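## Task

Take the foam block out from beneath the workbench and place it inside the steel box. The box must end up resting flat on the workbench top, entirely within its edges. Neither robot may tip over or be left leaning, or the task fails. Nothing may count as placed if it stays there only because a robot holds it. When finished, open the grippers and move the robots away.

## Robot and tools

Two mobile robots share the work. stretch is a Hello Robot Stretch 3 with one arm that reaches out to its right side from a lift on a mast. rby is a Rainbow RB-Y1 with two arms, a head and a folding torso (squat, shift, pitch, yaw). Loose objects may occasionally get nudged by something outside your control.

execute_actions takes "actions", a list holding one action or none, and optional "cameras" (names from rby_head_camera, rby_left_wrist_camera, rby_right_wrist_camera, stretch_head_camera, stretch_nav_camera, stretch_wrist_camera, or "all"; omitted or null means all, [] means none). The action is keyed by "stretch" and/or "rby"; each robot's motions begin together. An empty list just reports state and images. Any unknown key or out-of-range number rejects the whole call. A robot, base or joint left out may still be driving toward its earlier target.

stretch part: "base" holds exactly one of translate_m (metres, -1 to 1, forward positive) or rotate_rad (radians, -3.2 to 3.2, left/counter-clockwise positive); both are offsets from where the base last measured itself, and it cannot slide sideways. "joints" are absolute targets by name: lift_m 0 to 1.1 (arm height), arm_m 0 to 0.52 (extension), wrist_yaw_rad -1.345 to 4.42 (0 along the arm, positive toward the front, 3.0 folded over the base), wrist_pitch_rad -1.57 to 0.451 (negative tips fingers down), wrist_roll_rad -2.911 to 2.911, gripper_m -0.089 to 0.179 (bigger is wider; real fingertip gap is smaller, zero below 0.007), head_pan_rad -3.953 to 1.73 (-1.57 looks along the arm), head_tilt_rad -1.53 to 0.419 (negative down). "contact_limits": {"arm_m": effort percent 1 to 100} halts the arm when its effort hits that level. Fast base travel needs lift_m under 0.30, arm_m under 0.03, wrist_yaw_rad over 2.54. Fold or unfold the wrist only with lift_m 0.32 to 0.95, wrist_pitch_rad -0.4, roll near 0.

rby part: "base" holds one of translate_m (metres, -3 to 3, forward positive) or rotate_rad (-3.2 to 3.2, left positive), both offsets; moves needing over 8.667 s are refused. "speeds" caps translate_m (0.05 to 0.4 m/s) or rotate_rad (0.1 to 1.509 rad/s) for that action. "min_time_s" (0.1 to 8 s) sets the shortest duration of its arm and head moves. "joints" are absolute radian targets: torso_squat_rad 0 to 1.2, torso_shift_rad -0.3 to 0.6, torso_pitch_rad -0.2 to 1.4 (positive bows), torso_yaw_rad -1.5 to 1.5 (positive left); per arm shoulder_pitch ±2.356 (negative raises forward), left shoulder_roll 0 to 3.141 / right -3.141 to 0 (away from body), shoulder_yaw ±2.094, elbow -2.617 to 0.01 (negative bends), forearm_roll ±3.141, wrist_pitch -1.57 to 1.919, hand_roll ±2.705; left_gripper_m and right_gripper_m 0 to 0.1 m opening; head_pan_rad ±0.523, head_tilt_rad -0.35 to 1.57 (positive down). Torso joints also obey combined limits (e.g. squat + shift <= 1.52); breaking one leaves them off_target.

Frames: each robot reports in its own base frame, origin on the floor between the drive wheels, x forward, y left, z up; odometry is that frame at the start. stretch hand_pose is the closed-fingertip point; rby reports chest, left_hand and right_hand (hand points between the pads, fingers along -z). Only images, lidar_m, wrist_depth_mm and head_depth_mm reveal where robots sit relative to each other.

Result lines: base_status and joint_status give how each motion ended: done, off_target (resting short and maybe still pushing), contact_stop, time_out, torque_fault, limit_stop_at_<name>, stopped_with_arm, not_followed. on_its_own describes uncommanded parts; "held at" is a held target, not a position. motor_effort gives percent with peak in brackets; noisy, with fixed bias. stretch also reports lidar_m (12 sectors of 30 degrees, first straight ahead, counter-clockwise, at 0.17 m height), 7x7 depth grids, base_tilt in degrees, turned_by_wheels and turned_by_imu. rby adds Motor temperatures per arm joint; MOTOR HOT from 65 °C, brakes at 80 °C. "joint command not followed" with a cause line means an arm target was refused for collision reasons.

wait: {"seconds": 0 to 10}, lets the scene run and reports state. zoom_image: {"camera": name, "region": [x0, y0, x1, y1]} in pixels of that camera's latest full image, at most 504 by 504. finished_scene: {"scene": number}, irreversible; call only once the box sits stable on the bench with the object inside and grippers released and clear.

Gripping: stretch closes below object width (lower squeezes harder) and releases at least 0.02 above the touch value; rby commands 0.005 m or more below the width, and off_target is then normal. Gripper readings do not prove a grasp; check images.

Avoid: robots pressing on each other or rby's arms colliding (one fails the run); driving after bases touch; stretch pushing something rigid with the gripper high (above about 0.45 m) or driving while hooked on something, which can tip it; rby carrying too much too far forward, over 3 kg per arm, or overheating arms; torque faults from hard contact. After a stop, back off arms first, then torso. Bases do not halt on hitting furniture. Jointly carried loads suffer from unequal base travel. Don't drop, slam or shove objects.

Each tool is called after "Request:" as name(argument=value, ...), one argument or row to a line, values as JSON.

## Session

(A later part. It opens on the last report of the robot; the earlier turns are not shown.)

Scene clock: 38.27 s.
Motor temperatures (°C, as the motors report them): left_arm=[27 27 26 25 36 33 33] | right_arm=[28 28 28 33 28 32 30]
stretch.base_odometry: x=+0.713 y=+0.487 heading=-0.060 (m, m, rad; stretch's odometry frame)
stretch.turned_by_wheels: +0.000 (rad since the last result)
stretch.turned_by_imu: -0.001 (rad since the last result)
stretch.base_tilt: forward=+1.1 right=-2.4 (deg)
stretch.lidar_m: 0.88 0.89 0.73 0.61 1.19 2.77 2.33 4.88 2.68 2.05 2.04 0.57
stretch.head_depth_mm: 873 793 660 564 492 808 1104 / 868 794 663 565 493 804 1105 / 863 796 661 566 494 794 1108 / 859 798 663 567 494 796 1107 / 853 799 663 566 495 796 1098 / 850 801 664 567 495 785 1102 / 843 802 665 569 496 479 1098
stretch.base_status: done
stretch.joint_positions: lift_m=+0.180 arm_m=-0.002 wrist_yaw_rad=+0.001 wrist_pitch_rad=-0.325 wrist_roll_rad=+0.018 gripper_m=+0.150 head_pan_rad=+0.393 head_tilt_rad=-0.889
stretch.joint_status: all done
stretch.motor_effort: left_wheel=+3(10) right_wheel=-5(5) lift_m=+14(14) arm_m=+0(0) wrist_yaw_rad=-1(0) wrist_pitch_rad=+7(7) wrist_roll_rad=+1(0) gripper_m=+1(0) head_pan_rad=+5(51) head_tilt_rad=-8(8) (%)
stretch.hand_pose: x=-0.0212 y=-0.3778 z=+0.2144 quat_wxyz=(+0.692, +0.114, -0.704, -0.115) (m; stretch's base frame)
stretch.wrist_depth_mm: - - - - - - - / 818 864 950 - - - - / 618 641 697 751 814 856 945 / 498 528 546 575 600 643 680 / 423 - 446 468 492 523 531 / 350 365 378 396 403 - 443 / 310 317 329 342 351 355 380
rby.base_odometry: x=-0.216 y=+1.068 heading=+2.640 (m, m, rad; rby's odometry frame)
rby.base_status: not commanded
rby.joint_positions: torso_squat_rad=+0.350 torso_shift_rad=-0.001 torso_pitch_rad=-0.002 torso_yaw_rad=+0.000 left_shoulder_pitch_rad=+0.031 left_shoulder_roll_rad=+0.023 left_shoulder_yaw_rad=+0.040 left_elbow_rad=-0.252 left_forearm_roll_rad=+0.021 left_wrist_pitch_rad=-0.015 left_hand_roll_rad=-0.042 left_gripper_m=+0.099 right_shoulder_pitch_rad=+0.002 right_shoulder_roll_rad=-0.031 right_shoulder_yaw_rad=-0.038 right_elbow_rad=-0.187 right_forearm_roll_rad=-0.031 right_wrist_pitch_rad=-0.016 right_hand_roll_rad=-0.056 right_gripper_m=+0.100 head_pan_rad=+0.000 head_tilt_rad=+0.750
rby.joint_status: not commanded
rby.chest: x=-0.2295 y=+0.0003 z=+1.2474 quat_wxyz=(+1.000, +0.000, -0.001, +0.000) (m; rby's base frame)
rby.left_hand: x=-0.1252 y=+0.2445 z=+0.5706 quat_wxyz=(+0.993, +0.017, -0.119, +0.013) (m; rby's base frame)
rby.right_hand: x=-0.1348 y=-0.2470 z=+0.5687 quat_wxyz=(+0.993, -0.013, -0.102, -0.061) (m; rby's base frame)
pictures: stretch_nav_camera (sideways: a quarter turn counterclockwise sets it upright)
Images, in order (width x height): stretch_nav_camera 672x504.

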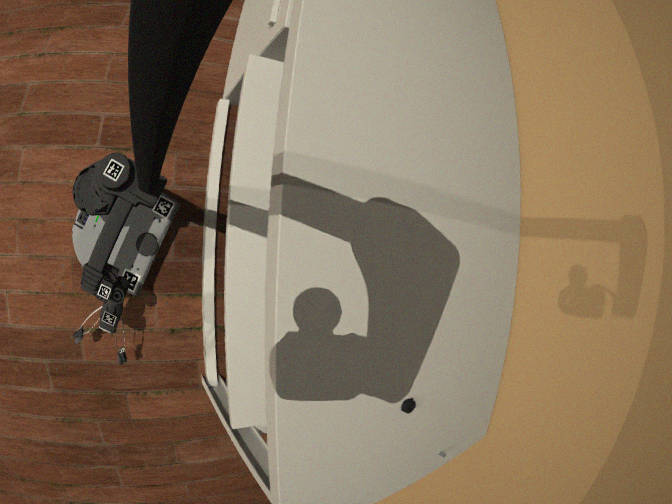

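Request:
execute_actions(
  actions=[
    {"stretch":{"base":{"rotate_rad":2.03},"joints":{"head_pan_rad":-1.6}},"rby":{"base":{"rotate_rad":0.17}}},
  ],
  cameras=["stretch_wrist_camera"],
)

Request:
execute_actions(
  actions=[
    {"stretch":{"joints":{"arm_m":0.3,"wrist_pitch_rad":-0.3,"lift_m":0.14}},"rby":{"base":{"translate_m":0.3},"joints":{"head_tilt_rad":0.9}}},
  ],
  cameras=["stretch_wrist_camera","rby_head_camera"],
)

Scene clock: 44.87 s.
Motor temperatures (°C, as the motors report them): left_arm=[27 27 26 25 36 33 33] | right_arm=[28 28 28 33 28 32 30]
stretch.base_odometry: x=+0.713 y=+0.487 heading=+1.970 (m, m, rad; stretch's odometry frame)
stretch.turned_by_wheels: +2.030 (rad since the last result)
stretch.turned_by_imu: +2.010 (rad since the last result)
stretch.base_tilt: forward=+1.0 right=-2.4 (deg)
stretch.lidar_m: 1.03 2.70 2.27 4.89 2.83 2.09 2.05 0.57 0.83 0.89 0.78 0.61
stretch.head_depth_mm: 868 792 659 564 492 806 1106 / 865 792 659 564 493 806 1121 / 864 796 662 565 493 807 - / 863 797 660 566 495 807 1116 / 863 798 662 567 495 809 1110 / 862 801 663 567 496 796 1110 / 860 801 664 568 496 800 1108
stretch.base_status: done
stretch.joint_positions: lift_m=+0.180 arm_m=-0.002 wrist_yaw_rad=+0.001 wrist_pitch_rad=-0.325 wrist_roll_rad=+0.018 gripper_m=+0.150 head_pan_rad=-1.593 head_tilt_rad=-0.889
stretch.joint_status: all done
stretch.motor_effort: left_wheel=-3(9) right_wheel=+4(11) lift_m=+14(14) arm_m=+0(0) wrist_yaw_rad=-2(1) wrist_pitch_rad=+7(7) wrist_roll_rad=+0(0) gripper_m=+1(1) head_pan_rad=-4(52) head_tilt_rad=-8(9) (%)
stretch.hand_pose: x=-0.0212 y=-0.3778 z=+0.2145 quat_wxyz=(+0.692, +0.114, -0.704, -0.115) (m; stretch's base frame)
stretch.wrist_depth_mm: 588 675 646 612 582 557 533 / 619 718 708 685 638 614 571 / 598 662 716 702 678 655 622 / 501 537 546 572 602 630 655 / 422 - 445 459 480 524 540 / 347 362 374 398 409 - 449 / 309 317 328 332 346 356 380
rby.base_odometry: x=-0.216 y=+1.068 heading=+2.810 (m, m, rad; rby's odometry frame)
rby.base_status: done
rby.joint_positions: torso_squat_rad=+0.350 torso_shift_rad=-0.001 torso_pitch_rad=-0.002 torso_yaw_rad=+0.000 left_shoulder_pitch_rad=+0.031 left_shoulder_roll_rad=+0.023 left_shoulder_yaw_rad=+0.040 left_elbow_rad=-0.252 left_forearm_roll_rad=+0.021 left_wrist_pitch_rad=-0.015 left_hand_roll_rad=-0.042 left_gripper_m=+0.099 right_shoulder_pitch_rad=+0.002 right_shoulder_roll_rad=-0.031 right_shoulder_yaw_rad=-0.038 right_elbow_rad=-0.187 right_forearm_roll_rad=-0.031 right_wrist_pitch_rad=-0.016 right_hand_roll_rad=-0.056 right_gripper_m=+0.100 head_pan_rad=+0.000 head_tilt_rad=+0.750
rby.joint_status: not commanded
rby.chest: x=-0.2295 y=+0.0003 z=+1.2474 quat_wxyz=(+1.000, +0.000, -0.001, +0.000) (m; rby's base frame)
rby.left_hand: x=-0.1252 y=+0.2445 z=+0.5706 quat_wxyz=(+0.993, +0.017, -0.119, +0.013) (m; rby's base frame)
rby.right_hand: x=-0.1349 y=-0.2469 z=+0.5687 quat_wxyz=(+0.993, -0.013, -0.102, -0.061) (m; rby's base frame)
pictures: stretch_wrist_camera
Images, in order (width x height): stretch_wrist_camera 644x364.

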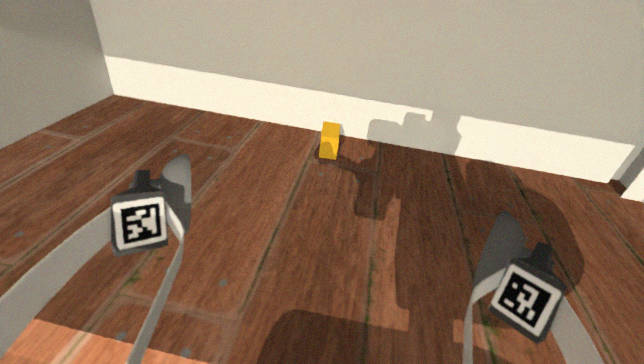

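Scene clock: 48.30 s.
Motor temperatures (°C, as the motors report them): left_arm=[27 27 26 25 36 33 33] | right_arm=[28 28 28 33 28 32 30]
stretch.base_odometry: x=+0.713 y=+0.487 heading=+1.970 (m, m, rad; stretch's odometry frame)
stretch.turned_by_wheels: +0.000 (rad since the last result)
stretch.turned_by_imu: +0.000 (rad since the last result)
stretch.base_tilt: forward=+1.2 right=-2.4 (deg)
stretch.lidar_m: 1.03 2.70 2.45 4.84 2.83 2.09 2.05 0.57 0.83 0.89 0.78 0.61
stretch.head_depth_mm: 864 791 659 565 492 806 1105 / 863 791 660 565 493 805 1120 / 863 795 660 564 493 806 - / 860 797 661 566 494 808 1123 / 861 798 664 567 495 809 1111 / 861 798 665 566 496 796 1110 / 860 799 665 567 495 798 1112
stretch.base_status: not commanded
stretch.joint_positions: lift_m=+0.140 arm_m=+0.300 wrist_yaw_rad=+0.001 wrist_pitch_rad=-0.324 wrist_roll_rad=+0.018 gripper_m=+0.150 head_pan_rad=-1.593 head_tilt_rad=-0.889
stretch.joint_status: all done
stretch.motor_effort: left_wheel=-3(3) right_wheel=+4(4) lift_m=+14(19) arm_m=+2(3) wrist_yaw_rad=-1(0) wrist_pitch_rad=+7(7) wrist_roll_rad=+1(0) gripper_m=+1(2) head_pan_rad=-4(4) head_tilt_rad=-8(6) (%)
stretch.hand_pose: x=-0.0213 y=-0.6799 z=+0.1746 quat_wxyz=(+0.692, +0.114, -0.704, -0.115) (m; stretch's base frame)
stretch.wrist_depth_mm: 373 354 337 318 304 292 279 / 412 391 365 350 331 315 300 / 456 431 408 385 367 347 324 / 431 460 439 424 400 376 356 / 369 - 387 383 419 408 394 / 303 318 330 345 353 - 385 / 269 278 289 293 305 307 327
rby.base_odometry: x=-0.500 y=+1.166 heading=+2.810 (m, m, rad; rby's odometry frame)
rby.base_status: done
rby.joint_positions: torso_squat_rad=+0.350 torso_shift_rad=-0.001 torso_pitch_rad=-0.002 torso_yaw_rad=+0.000 left_shoulder_pitch_rad=+0.031 left_shoulder_roll_rad=+0.023 left_shoulder_yaw_rad=+0.040 left_elbow_rad=-0.252 left_forearm_roll_rad=+0.021 left_wrist_pitch_rad=-0.015 left_hand_roll_rad=-0.042 left_gripper_m=+0.099 right_shoulder_pitch_rad=+0.002 right_shoulder_roll_rad=-0.031 right_shoulder_yaw_rad=-0.038 right_elbow_rad=-0.187 right_forearm_roll_rad=-0.031 right_wrist_pitch_rad=-0.016 right_hand_roll_rad=-0.056 right_gripper_m=+0.100 head_pan_rad=+0.000 head_tilt_rad=+0.900
rby.joint_status: all done
rby.chest: x=-0.2295 y=+0.0003 z=+1.2474 quat_wxyz=(+1.000, +0.000, -0.001, +0.000) (m; rby's base frame)
rby.left_hand: x=-0.1252 y=+0.2445 z=+0.5706 quat_wxyz=(+0.993, +0.017, -0.119, +0.013) (m; rby's base frame)
rby.right_hand: x=-0.1348 y=-0.2469 z=+0.5687 quat_wxyz=(+0.993, -0.013, -0.102, -0.061) (m; rby's base frame)
pictures: rby_head_camera, stretch_wrist_camera
Images, in order (width x height): rby_head_camera 896x504, stretch_wrist_camera 644x364.

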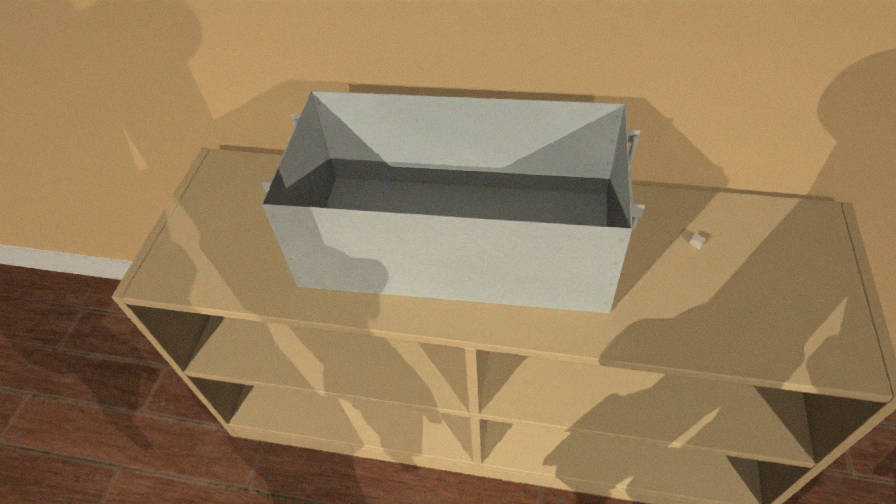

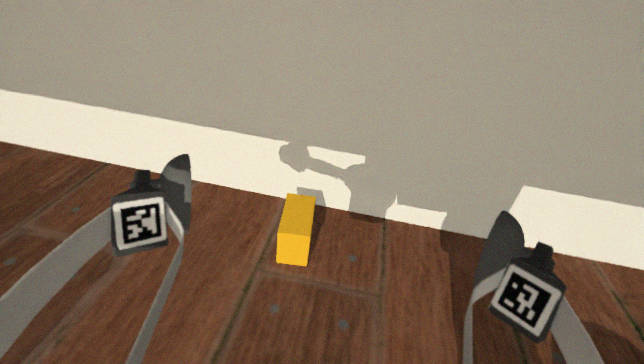

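Request:
zoom_image(
  camera="rby_head_camera",
  region=[560, 80, 760, 260],
)

Request:
execute_actions(
  actions=[
    {"stretch":{"base":{"translate_m":0.04},"joints":{"arm_m":0.40,"wrist_pitch_rad":-0.48,"lift_m":0.05}},"rby":{"base":{"rotate_rad":-0.09},"joints":{"right_shoulder_pitch_rad":-0.3,"right_shoulder_roll_rad":-0.5,"right_elbow_rad":-1.3,"right_wrist_pitch_rad":0.3,"right_hand_roll_rad":-1.57,"left_shoulder_pitch_rad":-0.3,"left_shoulder_roll_rad":0.5,"left_elbow_rad":-1.3,"left_wrist_pitch_rad":0.3,"left_hand_roll_rad":1.57,"torso_squat_rad":0.5}}},
  ],
)

Region (560, 80, 760, 260) of rby_head_camera's 896x504 image, scaled by 2.520, with more detail than that image has; it fills the top 454 rows of this view, and the rest is white.

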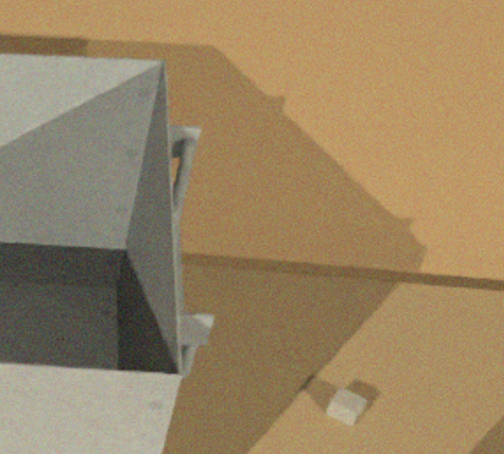

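Scene clock: 52.57 s.
Motor temperatures (°C, as the motors report them): left_arm=[27 27 26 25 36 33 33] | right_arm=[28 28 28 33 28 32 30]
stretch.base_odometry: x=+0.698 y=+0.524 heading=+1.969 (m, m, rad; stretch's odometry frame)
stretch.turned_by_wheels: +0.000 (rad since the last result)
stretch.turned_by_imu: -0.001 (rad since the last result)
stretch.base_tilt: forward=+1.1 right=-2.3 (deg)
stretch.lidar_m: 1.03 2.66 2.47 4.87 2.89 2.12 2.08 0.61 0.88 0.89 0.72 0.58
stretch.head_depth_mm: 866 791 659 564 493 804 1107 / 868 794 660 564 493 807 1123 / 867 795 660 565 494 808 - / 864 797 662 566 493 808 1120 / 860 798 664 566 495 809 1109 / 863 799 664 567 496 811 1113 / 862 799 665 568 496 798 1112
stretch.base_status: done
stretch.joint_positions: lift_m=+0.050 arm_m=+0.400 wrist_yaw_rad=+0.001 wrist_pitch_rad=-0.492 wrist_roll_rad=+0.018 gripper_m=+0.150 head_pan_rad=-1.593 head_tilt_rad=-0.889
stretch.joint_status: all done
stretch.motor_effort: left_wheel=-3(5) right_wheel=+3(10) lift_m=+14(17) arm_m=+2(3) wrist_yaw_rad=-2(0) wrist_pitch_rad=+4(7) wrist_roll_rad=+0(0) gripper_m=+0(0) head_pan_rad=-4(3) head_tilt_rad=-8(6) (%)
stretch.hand_pose: x=-0.0214 y=-0.7591 z=+0.0467 quat_wxyz=(+0.680, +0.171, -0.691, -0.174) (m; stretch's base frame)
stretch.wrist_depth_mm: 279 267 251 237 225 214 205 / 308 300 285 266 252 240 224 / 268 274 283 272 279 265 251 / 227 238 241 202 255 266 269 / 203 - 208 210 220 231 232 / 172 179 183 187 192 - 203 / 157 159 164 167 170 172 180
rby.base_odometry: x=-0.500 y=+1.166 heading=+2.721 (m, m, rad; rby's odometry frame)
rby.base_status: done
rby.joint_positions: torso_squat_rad=+0.500 torso_shift_rad=-0.001 torso_pitch_rad=-0.002 torso_yaw_rad=+0.000 left_shoulder_pitch_rad=-0.300 left_shoulder_roll_rad=+0.500 left_shoulder_yaw_rad=+0.040 left_elbow_rad=-1.300 left_forearm_roll_rad=+0.021 left_wrist_pitch_rad=+0.300 left_hand_roll_rad=+1.570 left_gripper_m=+0.099 right_shoulder_pitch_rad=-0.300 right_shoulder_roll_rad=-0.500 right_shoulder_yaw_rad=-0.038 right_elbow_rad=-1.300 right_forearm_roll_rad=-0.031 right_wrist_pitch_rad=+0.300 right_hand_roll_rad=-1.570 right_gripper_m=+0.100 head_pan_rad=+0.000 head_tilt_rad=+0.900
rby.joint_status: all done
rby.chest: x=-0.2295 y=+0.0003 z=+1.2042 quat_wxyz=(+1.000, +0.000, -0.001, +0.000) (m; rby's base frame)
rby.left_hand: x=+0.3584 y=+0.4204 z=+1.0057 quat_wxyz=(+0.618, -0.276, -0.568, +0.468) (m; rby's base frame)
rby.right_hand: x=+0.3587 y=-0.4179 z=+1.0044 quat_wxyz=(+0.618, +0.280, -0.565, -0.470) (m; rby's base frame)
pictures: rby_head_camera, rby_left_wrist_camera, rby_right_wrist_camera, stretch_head_camera (sideways: a quarter turn clockwise sets it upright), stretch_nav_camera (sideways: a quarter turn counterclockwise sets it upright), stretch_wrist_camera
Images, in order (width x height): rby_head_camera 896x504, rby_left_wrist_camera 644x364, rby_right_wrist_camera 644x364, stretch_head_camera 896x504, stretch_nav_camera 672x504, stretch_wrist_camera 644x364.

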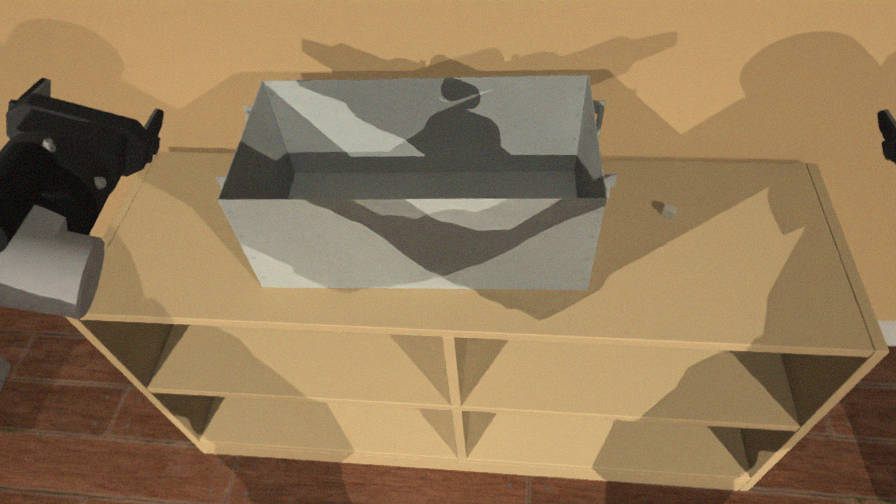

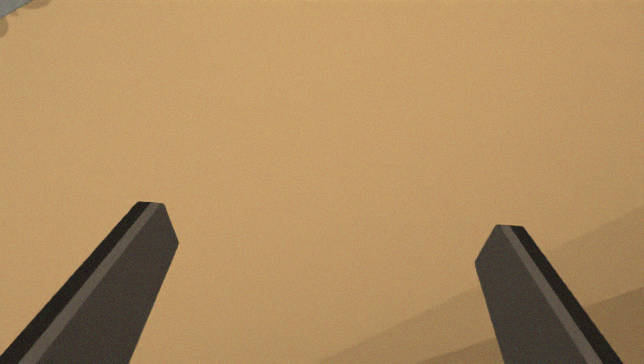

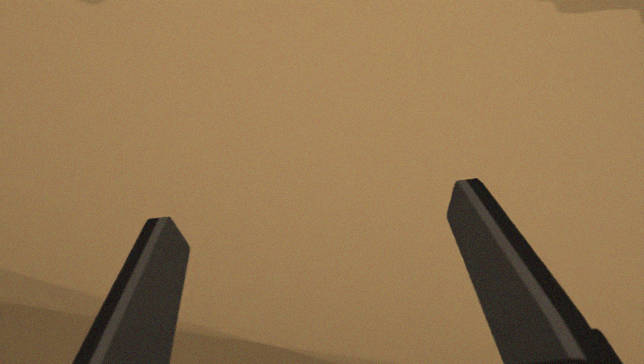

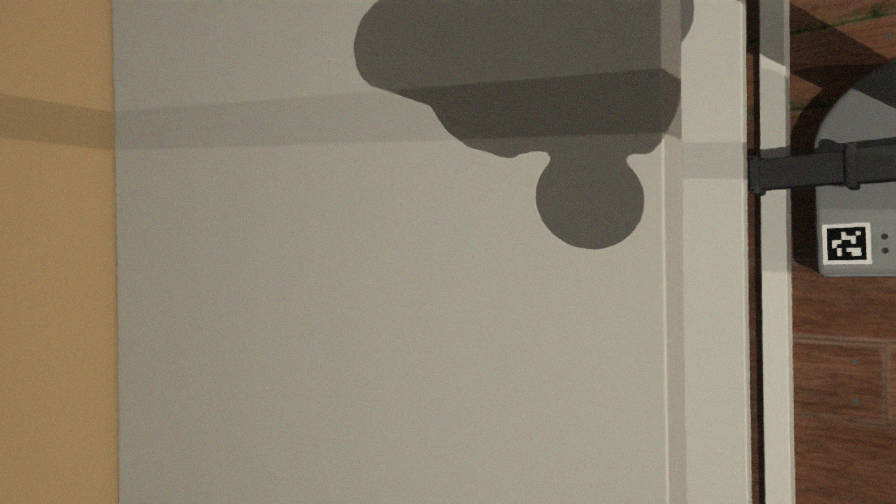

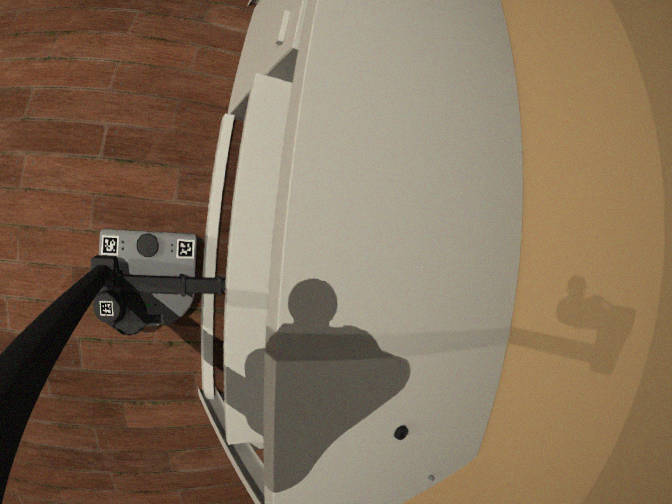

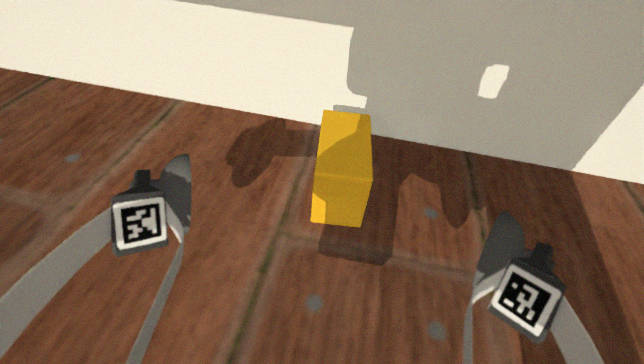

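Request:
execute_actions(
  actions=[
    {"stretch":{"joints":{"arm_m":0.465,"lift_m":0.03}}},
  ],
  cameras=["stretch_wrist_camera"],
)

Scene clock: 55.00 s.
Motor temperatures (°C, as the motors report them): left_arm=[27 27 26 25 36 33 33] | right_arm=[28 28 28 33 28 32 30]
stretch.base_odometry: x=+0.698 y=+0.524 heading=+1.969 (m, m, rad; stretch's odometry frame)
stretch.turned_by_wheels: +0.000 (rad since the last result)
stretch.turned_by_imu: +0.000 (rad since the last result)
stretch.base_tilt: forward=+1.1 right=-2.5 (deg)
stretch.lidar_m: 1.03 2.66 2.46 4.87 2.90 2.13 2.08 0.61 0.88 0.90 0.72 0.57
stretch.head_depth_mm: 866 790 658 564 492 805 1103 / 866 793 660 564 493 806 1122 / 865 795 661 565 494 807 - / 863 796 661 566 494 808 1125 / 863 799 663 567 495 808 1111 / 862 798 664 568 496 809 1108 / 861 801 664 568 495 797 1111
stretch.base_status: not commanded
stretch.joint_positions: lift_m=+0.030 arm_m=+0.465 wrist_yaw_rad=+0.001 wrist_pitch_rad=-0.492 wrist_roll_rad=+0.018 gripper_m=+0.150 head_pan_rad=-1.593 head_tilt_rad=-0.889
stretch.joint_status: all done
stretch.motor_effort: left_wheel=-3(3) right_wheel=+4(4) lift_m=+15(18) arm_m=+2(2) wrist_yaw_rad=+0(0) wrist_pitch_rad=+3(4) wrist_roll_rad=+1(1) gripper_m=+0(0) head_pan_rad=-4(4) head_tilt_rad=-7(7) (%)
stretch.hand_pose: x=-0.0214 y=-0.8241 z=+0.0267 quat_wxyz=(+0.680, +0.171, -0.691, -0.174) (m; stretch's base frame)
stretch.wrist_depth_mm: 205 195 184 175 165 157 150 / 236 221 207 195 183 175 164 / 235 239 235 217 208 194 183 / 202 211 213 159 222 218 207 / 179 - 183 134 194 202 206 / 152 157 161 147 170 - 178 / 140 141 144 148 151 151 158
rby.base_odometry: x=-0.500 y=+1.166 heading=+2.721 (m, m, rad; rby's odometry frame)
rby.base_status: not commanded
rby.joint_positions: torso_squat_rad=+0.500 torso_shift_rad=-0.001 torso_pitch_rad=-0.002 torso_yaw_rad=+0.000 left_shoulder_pitch_rad=-0.300 left_shoulder_roll_rad=+0.500 left_shoulder_yaw_rad=+0.040 left_elbow_rad=-1.300 left_forearm_roll_rad=+0.021 left_wrist_pitch_rad=+0.300 left_hand_roll_rad=+1.570 left_gripper_m=+0.099 right_shoulder_pitch_rad=-0.300 right_shoulder_roll_rad=-0.500 right_shoulder_yaw_rad=-0.038 right_elbow_rad=-1.300 right_forearm_roll_rad=-0.031 right_wrist_pitch_rad=+0.300 right_hand_roll_rad=-1.570 right_gripper_m=+0.100 head_pan_rad=+0.000 head_tilt_rad=+0.900
rby.joint_status: not commanded
rby.chest: x=-0.2295 y=+0.0003 z=+1.2042 quat_wxyz=(+1.000, +0.000, -0.001, +0.000) (m; rby's base frame)
rby.left_hand: x=+0.3584 y=+0.4204 z=+1.0057 quat_wxyz=(+0.618, -0.276, -0.568, +0.468) (m; rby's base frame)
rby.right_hand: x=+0.3587 y=-0.4179 z=+1.0044 quat_wxyz=(+0.618, +0.280, -0.565, -0.470) (m; rby's base frame)
pictures: stretch_wrist_camera
Images, in order (width x height): stretch_wrist_camera 644x364.

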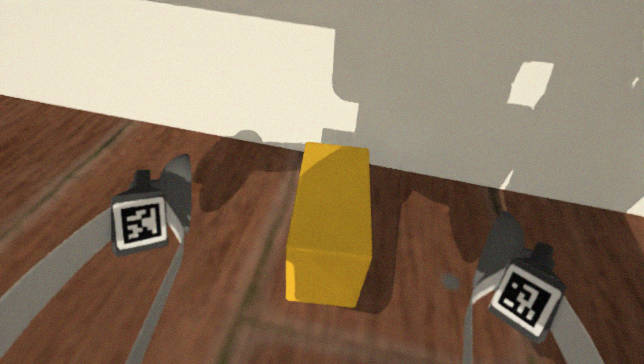

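Request:
execute_actions(
  actions=[
    {"stretch":{"joints":{"gripper_m":0.0}},"rby":{"joints":{"right_shoulder_pitch_rad":-1.11,"right_shoulder_roll_rad":-0.3,"right_shoulder_yaw_rad":0,"right_forearm_roll_rad":0,"right_elbow_rad":-0.75,"right_wrist_pitch_rad":1.26,"left_shoulder_pitch_rad":-1.11,"left_shoulder_roll_rad":0.3,"left_shoulder_yaw_rad":0,"left_forearm_roll_rad":0,"left_elbow_rad":-0.75,"left_wrist_pitch_rad":1.26,"torso_squat_rad":0.6,"left_gripper_m":0.06,"right_gripper_m":0.06}}},
  ],
  cameras=["stretch_wrist_camera","rby_head_camera"],
)

Scene clock: 60.87 s.
Motor temperatures (°C, as the motors report them): left_arm=[27 27 26 26 36 33 33] | right_arm=[28 28 28 33 28 32 30]
stretch.base_odometry: x=+0.698 y=+0.524 heading=+1.969 (m, m, rad; stretch's odometry frame)
stretch.turned_by_wheels: +0.000 (rad since the last result)
stretch.turned_by_imu: -0.001 (rad since the last result)
stretch.base_tilt: forward=+1.2 right=-2.5 (deg)
stretch.lidar_m: 1.03 2.67 2.46 4.86 2.89 2.13 2.08 0.61 0.88 0.90 0.72 0.58
stretch.head_depth_mm: 867 791 659 564 493 807 1107 / 866 792 659 565 494 806 1122 / 863 794 662 565 494 805 - / 862 794 661 565 494 808 1123 / 861 799 662 566 494 809 1105 / 862 799 665 568 495 809 1108 / 861 799 664 569 496 799 1111
stretch.base_status: not commanded
stretch.joint_positions: lift_m=+0.030 arm_m=+0.465 wrist_yaw_rad=+0.001 wrist_pitch_rad=-0.492 wrist_roll_rad=+0.018 gripper_m=+0.001 head_pan_rad=-1.593 head_tilt_rad=-0.889
stretch.joint_status: all done
stretch.motor_effort: left_wheel=-3(3) right_wheel=+3(3) lift_m=+14(14) arm_m=+2(2) wrist_yaw_rad=-1(1) wrist_pitch_rad=+4(4) wrist_roll_rad=+1(1) gripper_m=-14(87) head_pan_rad=-4(3) head_tilt_rad=-7(7) (%)
stretch.hand_pose: x=-0.0214 y=-0.8241 z=+0.0267 quat_wxyz=(+0.680, +0.171, -0.691, -0.174) (m; stretch's base frame)
stretch.wrist_depth_mm: 208 196 185 175 166 158 150 / 235 221 206 195 183 174 165 / 237 239 233 216 208 194 183 / 202 206 215 155 224 218 205 / 175 179 - 132 196 199 204 / 155 159 162 148 165 174 177 / 140 142 144 148 150 155 156
rby.base_odometry: x=-0.500 y=+1.166 heading=+2.721 (m, m, rad; rby's odometry frame)
rby.base_status: not commanded
rby.joint_positions: torso_squat_rad=+0.600 torso_shift_rad=-0.001 torso_pitch_rad=-0.002 torso_yaw_rad=+0.000 left_shoulder_pitch_rad=-1.110 left_shoulder_roll_rad=+0.300 left_shoulder_yaw_rad=+0.000 left_elbow_rad=-0.750 left_forearm_roll_rad=+0.000 left_wrist_pitch_rad=+1.260 left_hand_roll_rad=+1.570 left_gripper_m=+0.060 right_shoulder_pitch_rad=-1.110 right_shoulder_roll_rad=-0.300 right_shoulder_yaw_rad=+0.000 right_elbow_rad=-0.750 right_forearm_roll_rad=+0.000 right_wrist_pitch_rad=+1.260 right_hand_roll_rad=-1.570 right_gripper_m=+0.060 head_pan_rad=+0.000 head_tilt_rad=+0.900
rby.joint_status: all done
rby.chest: x=-0.2294 y=+0.0003 z=+1.1677 quat_wxyz=(+1.000, +0.000, -0.001, +0.000) (m; rby's base frame)
rby.left_hand: x=+0.4156 y=+0.2716 z=+1.0110 quat_wxyz=(+0.716, -0.099, -0.310, +0.618) (m; rby's base frame)
rby.right_hand: x=+0.4157 y=-0.2704 z=+1.0104 quat_wxyz=(+0.716, +0.099, -0.310, -0.618) (m; rby's base frame)
pictures: rby_head_camera, stretch_wrist_camera
Images, in order (width x height): rby_head_camera 896x504, stretch_wrist_camera 644x364.

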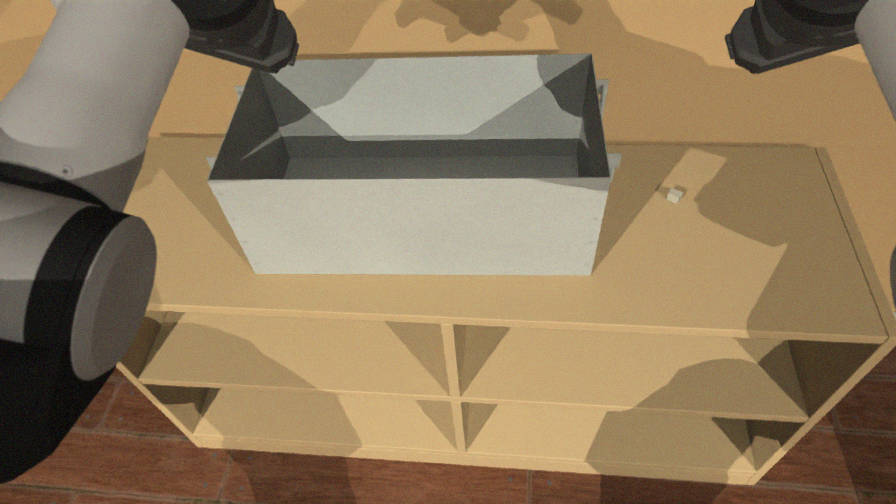

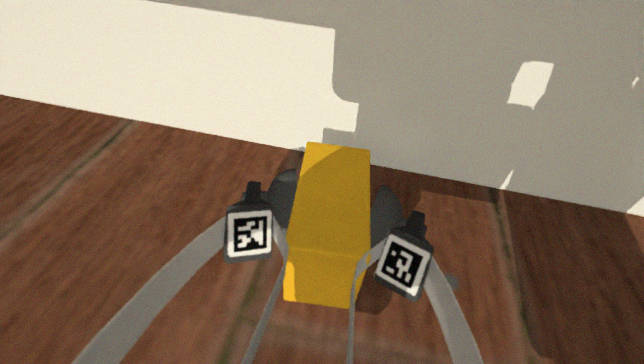

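Request:
execute_actions(
  actions=[
    {"stretch":{"joints":{"lift_m":0.13}},"rby":{"base":{"rotate_rad":0.2},"joints":{"right_shoulder_roll_rad":-0.42,"right_forearm_roll_rad":-0.42,"left_shoulder_roll_rad":0.42,"left_forearm_roll_rad":0.42,"left_gripper_m":0.08,"right_gripper_m":0.08}}},
  ],
  cameras=[],
)

Request:
execute_actions(
  actions=[
    {"stretch":{"joints":{"arm_m":0.0,"lift_m":0.17,"wrist_pitch_rad":-0.3}},"rby":{"base":{"translate_m":0.18}}},
  ],
  cameras=["stretch_wrist_camera"],
)

Request:
execute_actions(
  actions=[
    {"stretch":{"base":{"rotate_rad":-3.14}},"rby":{"base":{"rotate_rad":-0.2},"joints":{"head_tilt_rad":1.05}}},
  ],
  cameras=["stretch_wrist_camera","rby_head_camera","rby_left_wrist_camera","rby_right_wrist_camera"],
)

Scene clock: 66.93 s.
Motor temperatures (°C, as the motors report them): left_arm=[28 27 26 26 36 33 33] | right_arm=[28 28 28 33 28 32 30]
stretch.base_odometry: x=+0.698 y=+0.524 heading=+1.969 (m, m, rad; stretch's odometry frame)
stretch.turned_by_wheels: +0.000 (rad since the last result)
stretch.turned_by_imu: -0.001 (rad since the last result)
stretch.base_tilt: forward=+1.2 right=-2.4 (deg)
stretch.lidar_m: 1.03 2.66 2.40 4.88 2.89 2.13 2.08 0.61 0.88 0.90 0.72 0.58
stretch.head_depth_mm: 863 791 658 563 492 807 1105 / 866 793 660 564 493 807 1121 / 862 793 661 565 493 807 - / 862 796 661 565 494 806 1124 / 862 798 662 567 494 808 1112 / 862 798 663 567 495 809 1107 / 863 800 663 567 496 799 1109
stretch.base_status: not commanded
stretch.joint_positions: lift_m=+0.130 arm_m=+0.465 wrist_yaw_rad=+0.001 wrist_pitch_rad=-0.494 wrist_roll_rad=+0.018 gripper_m=+0.001 head_pan_rad=-1.593 head_tilt_rad=-0.889
stretch.joint_status: all done
stretch.motor_effort: left_wheel=-3(3) right_wheel=+4(4) lift_m=+26(28) arm_m=+2(2) wrist_yaw_rad=+0(2) wrist_pitch_rad=+4(4) wrist_roll_rad=+1(0) gripper_m=-15(13) head_pan_rad=-4(4) head_tilt_rad=-7(7) (%)
stretch.hand_pose: x=-0.0214 y=-0.8239 z=+0.1257 quat_wxyz=(+0.680, +0.172, -0.691, -0.174) (m; stretch's base frame)
stretch.wrist_depth_mm: 207 195 183 175 165 157 150 / 236 220 208 195 185 173 164 / 276 256 236 217 208 195 184 / 315 303 278 154 237 221 207 / 290 297 - 132 267 256 236 / 255 263 269 147 274 283 277 / 231 236 239 243 248 256 262
rby.base_odometry: x=-0.500 y=+1.166 heading=+2.920 (m, m, rad; rby's odometry frame)
rby.base_status: done
rby.joint_positions: torso_squat_rad=+0.600 torso_shift_rad=-0.001 torso_pitch_rad=-0.002 torso_yaw_rad=+0.000 left_shoulder_pitch_rad=-1.110 left_shoulder_roll_rad=+0.420 left_shoulder_yaw_rad=+0.000 left_elbow_rad=-0.750 left_forearm_roll_rad=+0.420 left_wrist_pitch_rad=+1.260 left_hand_roll_rad=+1.570 left_gripper_m=+0.080 right_shoulder_pitch_rad=-1.110 right_shoulder_roll_rad=-0.420 right_shoulder_yaw_rad=+0.000 right_elbow_rad=-0.750 right_forearm_roll_rad=-0.420 right_wrist_pitch_rad=+1.260 right_hand_roll_rad=-1.570 right_gripper_m=+0.080 head_pan_rad=+0.000 head_tilt_rad=+0.900
rby.joint_status: all done
rby.chest: x=-0.2294 y=+0.0003 z=+1.1677 quat_wxyz=(+1.000, +0.000, -0.001, +0.000) (m; rby's base frame)
rby.left_hand: x=+0.4151 y=+0.2587 z=+1.0231 quat_wxyz=(+0.692, -0.223, -0.197, +0.657) (m; rby's base frame)
rby.right_hand: x=+0.4151 y=-0.2575 z=+1.0225 quat_wxyz=(+0.693, +0.223, -0.196, -0.657) (m; rby's base frame)
pictures: none
No camera images: the call's "cameras" was empty. Leave "cameras" out to get every camera's image.

Scene clock: 71.70 s.
Motor temperatures (°C, as the motors report them): left_arm=[28 27 26 26 36 33 33] | right_arm=[29 28 28 34 28 32 30]
stretch.base_odometry: x=+0.698 y=+0.524 heading=+1.970 (m, m, rad; stretch's odometry frame)
stretch.turned_by_wheels: +0.000 (rad since the last result)
stretch.turned_by_imu: +0.000 (rad since the last result)
stretch.base_tilt: forward=+1.2 right=-2.5 (deg)
stretch.lidar_m: 1.03 2.66 2.53 4.88 2.89 2.13 2.08 0.61 0.88 0.89 0.72 0.58
stretch.head_depth_mm: 867 791 658 563 492 806 1106 / 867 793 659 564 493 805 1124 / 866 795 661 564 493 805 - / 861 796 661 566 494 807 1116 / 863 797 662 566 494 810 1110 / 863 798 664 568 495 809 1112 / 863 799 666 568 496 810 1111
stretch.base_status: not commanded
stretch.joint_positions: lift_m=+0.170 arm_m=+0.000 wrist_yaw_rad=+0.000 wrist_pitch_rad=-0.325 wrist_roll_rad=+0.018 gripper_m=+0.001 head_pan_rad=-1.593 head_tilt_rad=-0.890
stretch.joint_status: all done
stretch.motor_effort: left_wheel=-3(5) right_wheel=+3(7) lift_m=+26(30) arm_m=-3(7) wrist_yaw_rad=+0(0) wrist_pitch_rad=+7(8) wrist_roll_rad=+0(0) gripper_m=-14(15) head_pan_rad=-4(4) head_tilt_rad=-6(8) (%)
stretch.hand_pose: x=-0.0214 y=-0.3804 z=+0.2038 quat_wxyz=(+0.692, +0.114, -0.704, -0.115) (m; stretch's base frame)
stretch.wrist_depth_mm: 557 660 633 599 575 555 530 / 581 730 705 679 638 594 564 / 568 626 664 698 685 648 606 / 473 505 541 154 598 606 649 / 397 415 - 132 477 487 522 / 340 352 365 148 376 405 416 / 304 308 317 328 340 349 360
rby.base_odometry: x=-0.675 y=+1.205 heading=+2.920 (m, m, rad; rby's odometry frame)
rby.base_status: done
rby.joint_positions: torso_squat_rad=+0.600 torso_shift_rad=-0.001 torso_pitch_rad=-0.002 torso_yaw_rad=+0.000 left_shoulder_pitch_rad=-1.110 left_shoulder_roll_rad=+0.420 left_shoulder_yaw_rad=+0.000 left_elbow_rad=-0.750 left_forearm_roll_rad=+0.420 left_wrist_pitch_rad=+1.260 left_hand_roll_rad=+1.570 left_gripper_m=+0.080 right_shoulder_pitch_rad=-1.110 right_shoulder_roll_rad=-0.420 right_shoulder_yaw_rad=+0.000 right_elbow_rad=-0.750 right_forearm_roll_rad=-0.420 right_wrist_pitch_rad=+1.260 right_hand_roll_rad=-1.570 right_gripper_m=+0.080 head_pan_rad=+0.000 head_tilt_rad=+0.900
rby.joint_status: not commanded
rby.chest: x=-0.2293 y=+0.0003 z=+1.1677 quat_wxyz=(+1.000, +0.000, -0.001, +0.000) (m; rby's base frame)
rby.left_hand: x=+0.4151 y=+0.2587 z=+1.0230 quat_wxyz=(+0.692, -0.223, -0.197, +0.657) (m; rby's base frame)
rby.right_hand: x=+0.4152 y=-0.2575 z=+1.0224 quat_wxyz=(+0.693, +0.223, -0.196, -0.657) (m; rby's base frame)
pictures: stretch_wrist_camera
Images, in order (width x height): stretch_wrist_camera 644x364.

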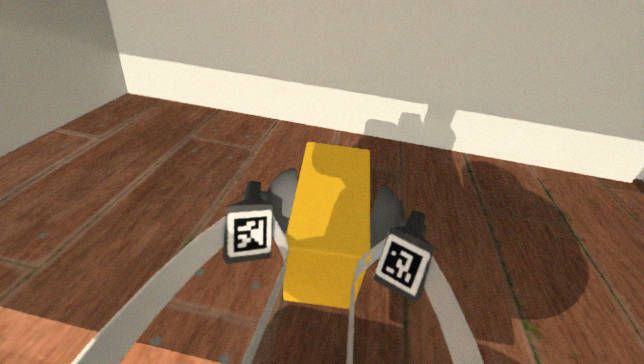

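Scene clock: 77.60 s.
Motor temperatures (°C, as the motors report them): left_arm=[28 27 26 26 36 33 33] | right_arm=[29 28 28 34 28 32 30]
stretch.base_odometry: x=+0.698 y=+0.524 heading=-1.170 (m, m, rad; stretch's odometry frame)
stretch.turned_by_wheels: -3.140 (rad since the last result)
stretch.turned_by_imu: -3.111 (rad since the last result)
stretch.base_tilt: forward=+1.1 right=-2.3 (deg)
stretch.lidar_m: 2.08 0.61 0.88 0.89 0.73 0.58 1.04 2.66 2.58 4.88 2.89 2.14
stretch.head_depth_mm: 2775 2224 1851 1587 1387 1228 1108 / 2774 2226 1855 1584 1383 1220 1136 / 2788 2222 1846 1590 1382 1228 - / 2795 2227 1850 1584 1388 1238 1123 / 2819 2236 1854 1583 1386 1236 1112 / 2786 2250 1860 1594 1388 1232 1110 / 2819 2242 1863 1593 1389 1232 1109
stretch.base_status: done
stretch.joint_positions: lift_m=+0.170 arm_m=+0.000 wrist_yaw_rad=+0.000 wrist_pitch_rad=-0.325 wrist_roll_rad=+0.018 gripper_m=+0.001 head_pan_rad=-1.593 head_tilt_rad=-0.890
stretch.joint_status: not commanded
stretch.motor_effort: left_wheel=+3(9) right_wheel=-5(9) lift_m=+26(26) arm_m=-3(3) wrist_yaw_rad=+0(0) wrist_pitch_rad=+7(7) wrist_roll_rad=+1(0) gripper_m=-14(14) head_pan_rad=-3(5) head_tilt_rad=-6(6) (%)
stretch.hand_pose: x=-0.0214 y=-0.3804 z=+0.2038 quat_wxyz=(+0.692, +0.114, -0.704, -0.115) (m; stretch's base frame)
stretch.wrist_depth_mm: - - - - - - - / 787 855 924 - - - - / 598 625 680 715 783 849 917 / 471 507 532 155 592 616 655 / 399 421 - 132 478 485 512 / 342 355 369 148 377 410 428 / 304 308 317 326 339 352 361
rby.base_odometry: x=-0.676 y=+1.206 heading=+2.721 (m, m, rad; rby's odometry frame)
rby.base_status: done
rby.joint_positions: torso_squat_rad=+0.600 torso_shift_rad=-0.001 torso_pitch_rad=-0.002 torso_yaw_rad=+0.000 left_shoulder_pitch_rad=-1.110 left_shoulder_roll_rad=+0.420 left_shoulder_yaw_rad=+0.000 left_elbow_rad=-0.750 left_forearm_roll_rad=+0.420 left_wrist_pitch_rad=+1.260 left_hand_roll_rad=+1.570 left_gripper_m=+0.080 right_shoulder_pitch_rad=-1.110 right_shoulder_roll_rad=-0.420 right_shoulder_yaw_rad=+0.000 right_elbow_rad=-0.750 right_forearm_roll_rad=-0.420 right_wrist_pitch_rad=+1.260 right_hand_roll_rad=-1.570 right_gripper_m=+0.080 head_pan_rad=+0.000 head_tilt_rad=+1.050
rby.joint_status: all done
rby.chest: x=-0.2293 y=+0.0003 z=+1.1677 quat_wxyz=(+1.000, +0.000, -0.001, +0.000) (m; rby's base frame)
rby.left_hand: x=+0.4151 y=+0.2587 z=+1.0230 quat_wxyz=(+0.692, -0.223, -0.197, +0.657) (m; rby's base frame)
rby.right_hand: x=+0.4152 y=-0.2575 z=+1.0224 quat_wxyz=(+0.693, +0.223, -0.196, -0.657) (m; rby's base frame)
pictures: rby_head_camera, rby_left_wrist_camera, rby_right_wrist_camera, stretch_wrist_camera
Images, in order (width x height): rby_head_camera 896x504, rby_left_wrist_camera 644x364, rby_right_wrist_camera 644x364, stretch_wrist_camera 644x364.

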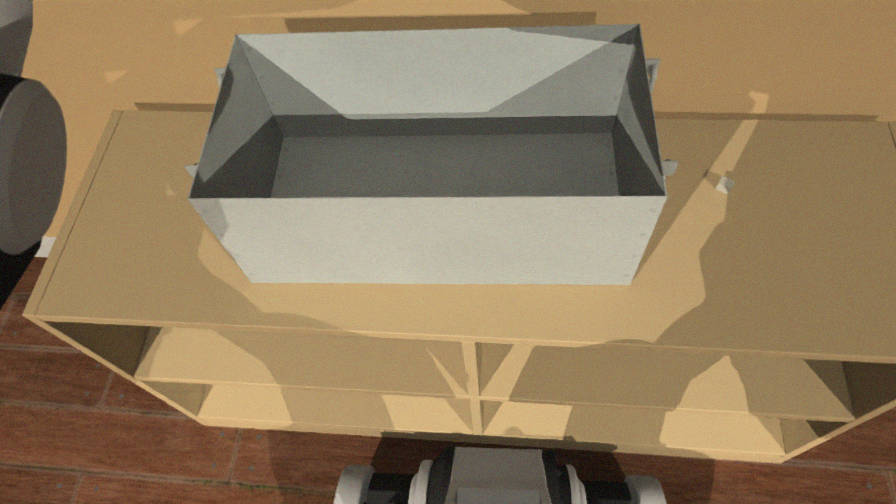

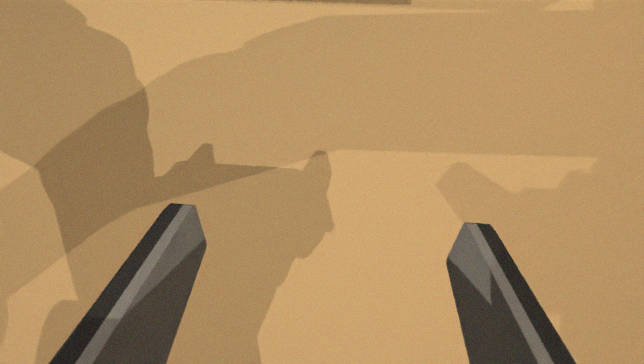

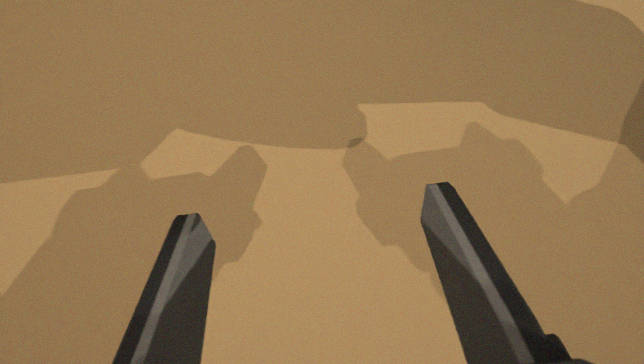

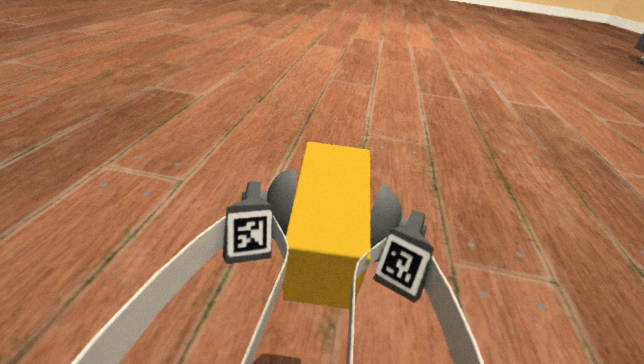

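Request:
execute_actions(
  actions=[
    {"stretch":{"base":{"rotate_rad":-0.03},"joints":{"lift_m":0.8,"wrist_pitch_rad":-0.5,"head_tilt_rad":-0.4}},"rby":{"base":{"rotate_rad":0.06},"joints":{"right_shoulder_roll_rad":-0.38,"right_forearm_roll_rad":-0.38,"left_shoulder_roll_rad":0.48,"left_forearm_roll_rad":0.47,"torso_squat_rad":0.88}}},
  ],
  cameras=["stretch_nav_camera","rby_head_camera","rby_left_wrist_camera","rby_right_wrist_camera"],
)

Scene clock: 86.53 s.
Motor temperatures (°C, as the motors report them): left_arm=[28 27 26 26 36 33 33] | right_arm=[29 28 28 34 28 32 30]
stretch.base_odometry: x=+0.698 y=+0.524 heading=-1.200 (m, m, rad; stretch's odometry frame)
stretch.turned_by_wheels: -0.030 (rad since the last result)
stretch.turned_by_imu: -0.031 (rad since the last result)
stretch.base_tilt: forward=+1.1 right=-2.5 (deg)
stretch.lidar_m: 2.08 0.61 0.86 0.90 0.74 0.58 0.93 2.64 2.57 4.87 2.99 2.15
stretch.head_depth_mm: - - - 2926 2082 1617 1330 / - - - 2909 2089 1627 1336 / - - - 2935 2091 1629 1375 / - - - 2969 2090 1639 1375 / - - - 2976 2116 1636 1343 / - - - 2958 2109 1631 1341 / - - - 2971 2117 1641 1344
stretch.base_status: done
stretch.joint_positions: lift_m=+0.800 arm_m=+0.000 wrist_yaw_rad=+0.000 wrist_pitch_rad=-0.513 wrist_roll_rad=+0.018 gripper_m=+0.001 head_pan_rad=-1.593 head_tilt_rad=-0.409
stretch.joint_status: all done
stretch.motor_effort: left_wheel=+3(8) right_wheel=-5(8) lift_m=+26(28) arm_m=-3(3) wrist_yaw_rad=-1(1) wrist_pitch_rad=+4(7) wrist_roll_rad=+0(0) gripper_m=-14(15) head_pan_rad=-3(4) head_tilt_rad=+5(44) (%)
stretch.hand_pose: x=-0.0215 y=-0.3566 z=+0.7915 quat_wxyz=(+0.678, +0.178, -0.690, -0.181) (m; stretch's base frame)
stretch.wrist_depth_mm: - - - - - - - / - - - - - - - / - - - - - - - / - - - 155 - - - / - - - 132 - - - / 943 944 992 148 990 - - / 859 890 882 918 926 927 960
rby.base_odometry: x=-0.676 y=+1.205 heading=+2.780 (m, m, rad; rby's odometry frame)
rby.base_status: done
rby.joint_positions: torso_squat_rad=+0.880 torso_shift_rad=-0.001 torso_pitch_rad=-0.002 torso_yaw_rad=+0.000 left_shoulder_pitch_rad=-1.110 left_shoulder_roll_rad=+0.480 left_shoulder_yaw_rad=+0.000 left_elbow_rad=-0.750 left_forearm_roll_rad=+0.470 left_wrist_pitch_rad=+1.260 left_hand_roll_rad=+1.570 left_gripper_m=+0.080 right_shoulder_pitch_rad=-1.110 right_shoulder_roll_rad=-0.380 right_shoulder_yaw_rad=+0.000 right_elbow_rad=-0.750 right_forearm_roll_rad=-0.380 right_wrist_pitch_rad=+1.260 right_hand_roll_rad=-1.570 right_gripper_m=+0.080 head_pan_rad=+0.000 head_tilt_rad=+1.050
rby.joint_status: all done
rby.chest: x=-0.2293 y=+0.0002 z=+1.0359 quat_wxyz=(+1.000, +0.000, -0.001, +0.000) (m; rby's base frame)
rby.left_hand: x=+0.4161 y=+0.2861 z=+0.9051 quat_wxyz=(+0.676, -0.233, -0.200, +0.670) (m; rby's base frame)
rby.right_hand: x=+0.4140 y=-0.2406 z=+0.8823 quat_wxyz=(+0.703, +0.215, -0.197, -0.649) (m; rby's base frame)
pictures: rby_head_camera, rby_left_wrist_camera, rby_right_wrist_camera, stretch_nav_camera (sideways: a quarter turn counterclockwise sets it upright)
Images, in order (width x height): rby_head_camera 896x504, rby_left_wrist_camera 644x364, rby_right_wrist_camera 644x364, stretch_nav_camera 672x504.

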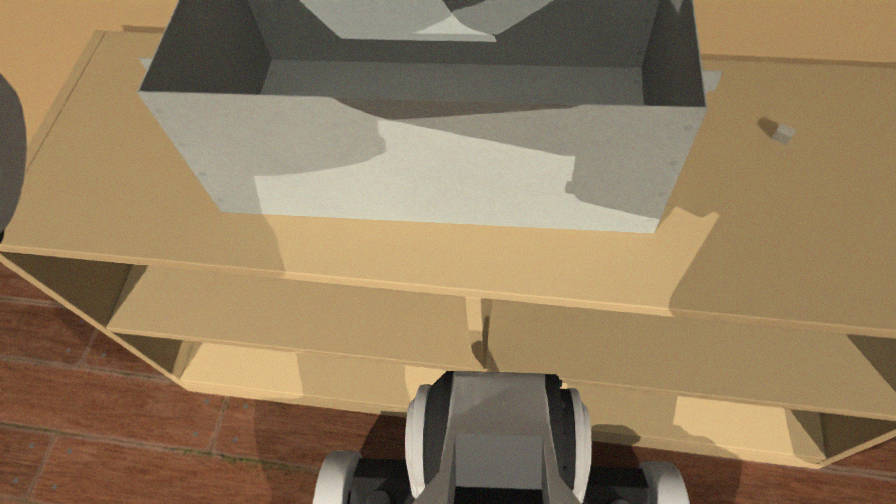

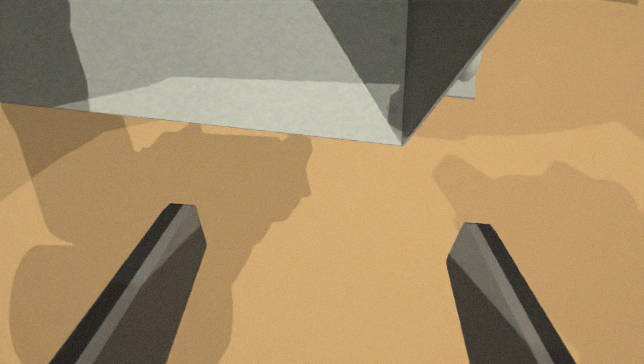

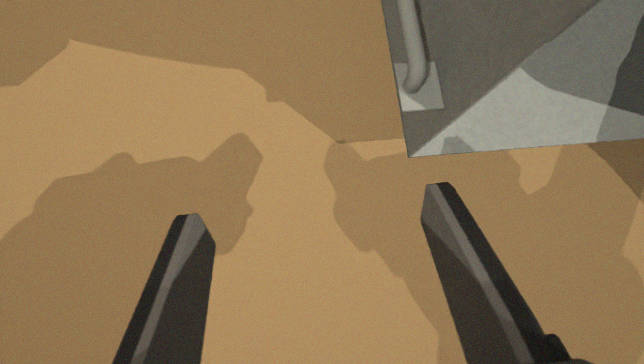

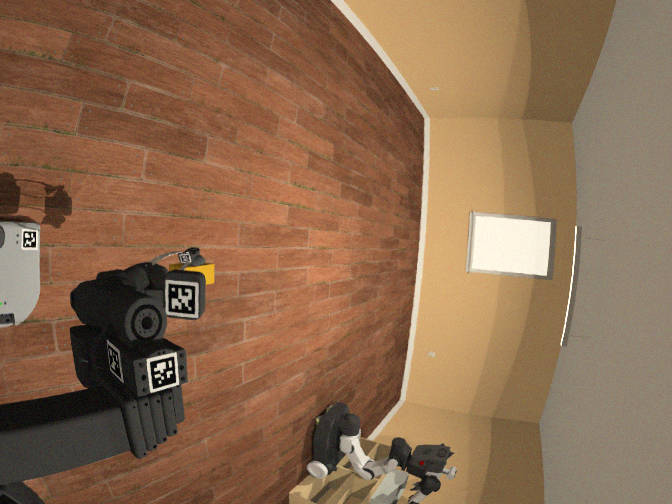

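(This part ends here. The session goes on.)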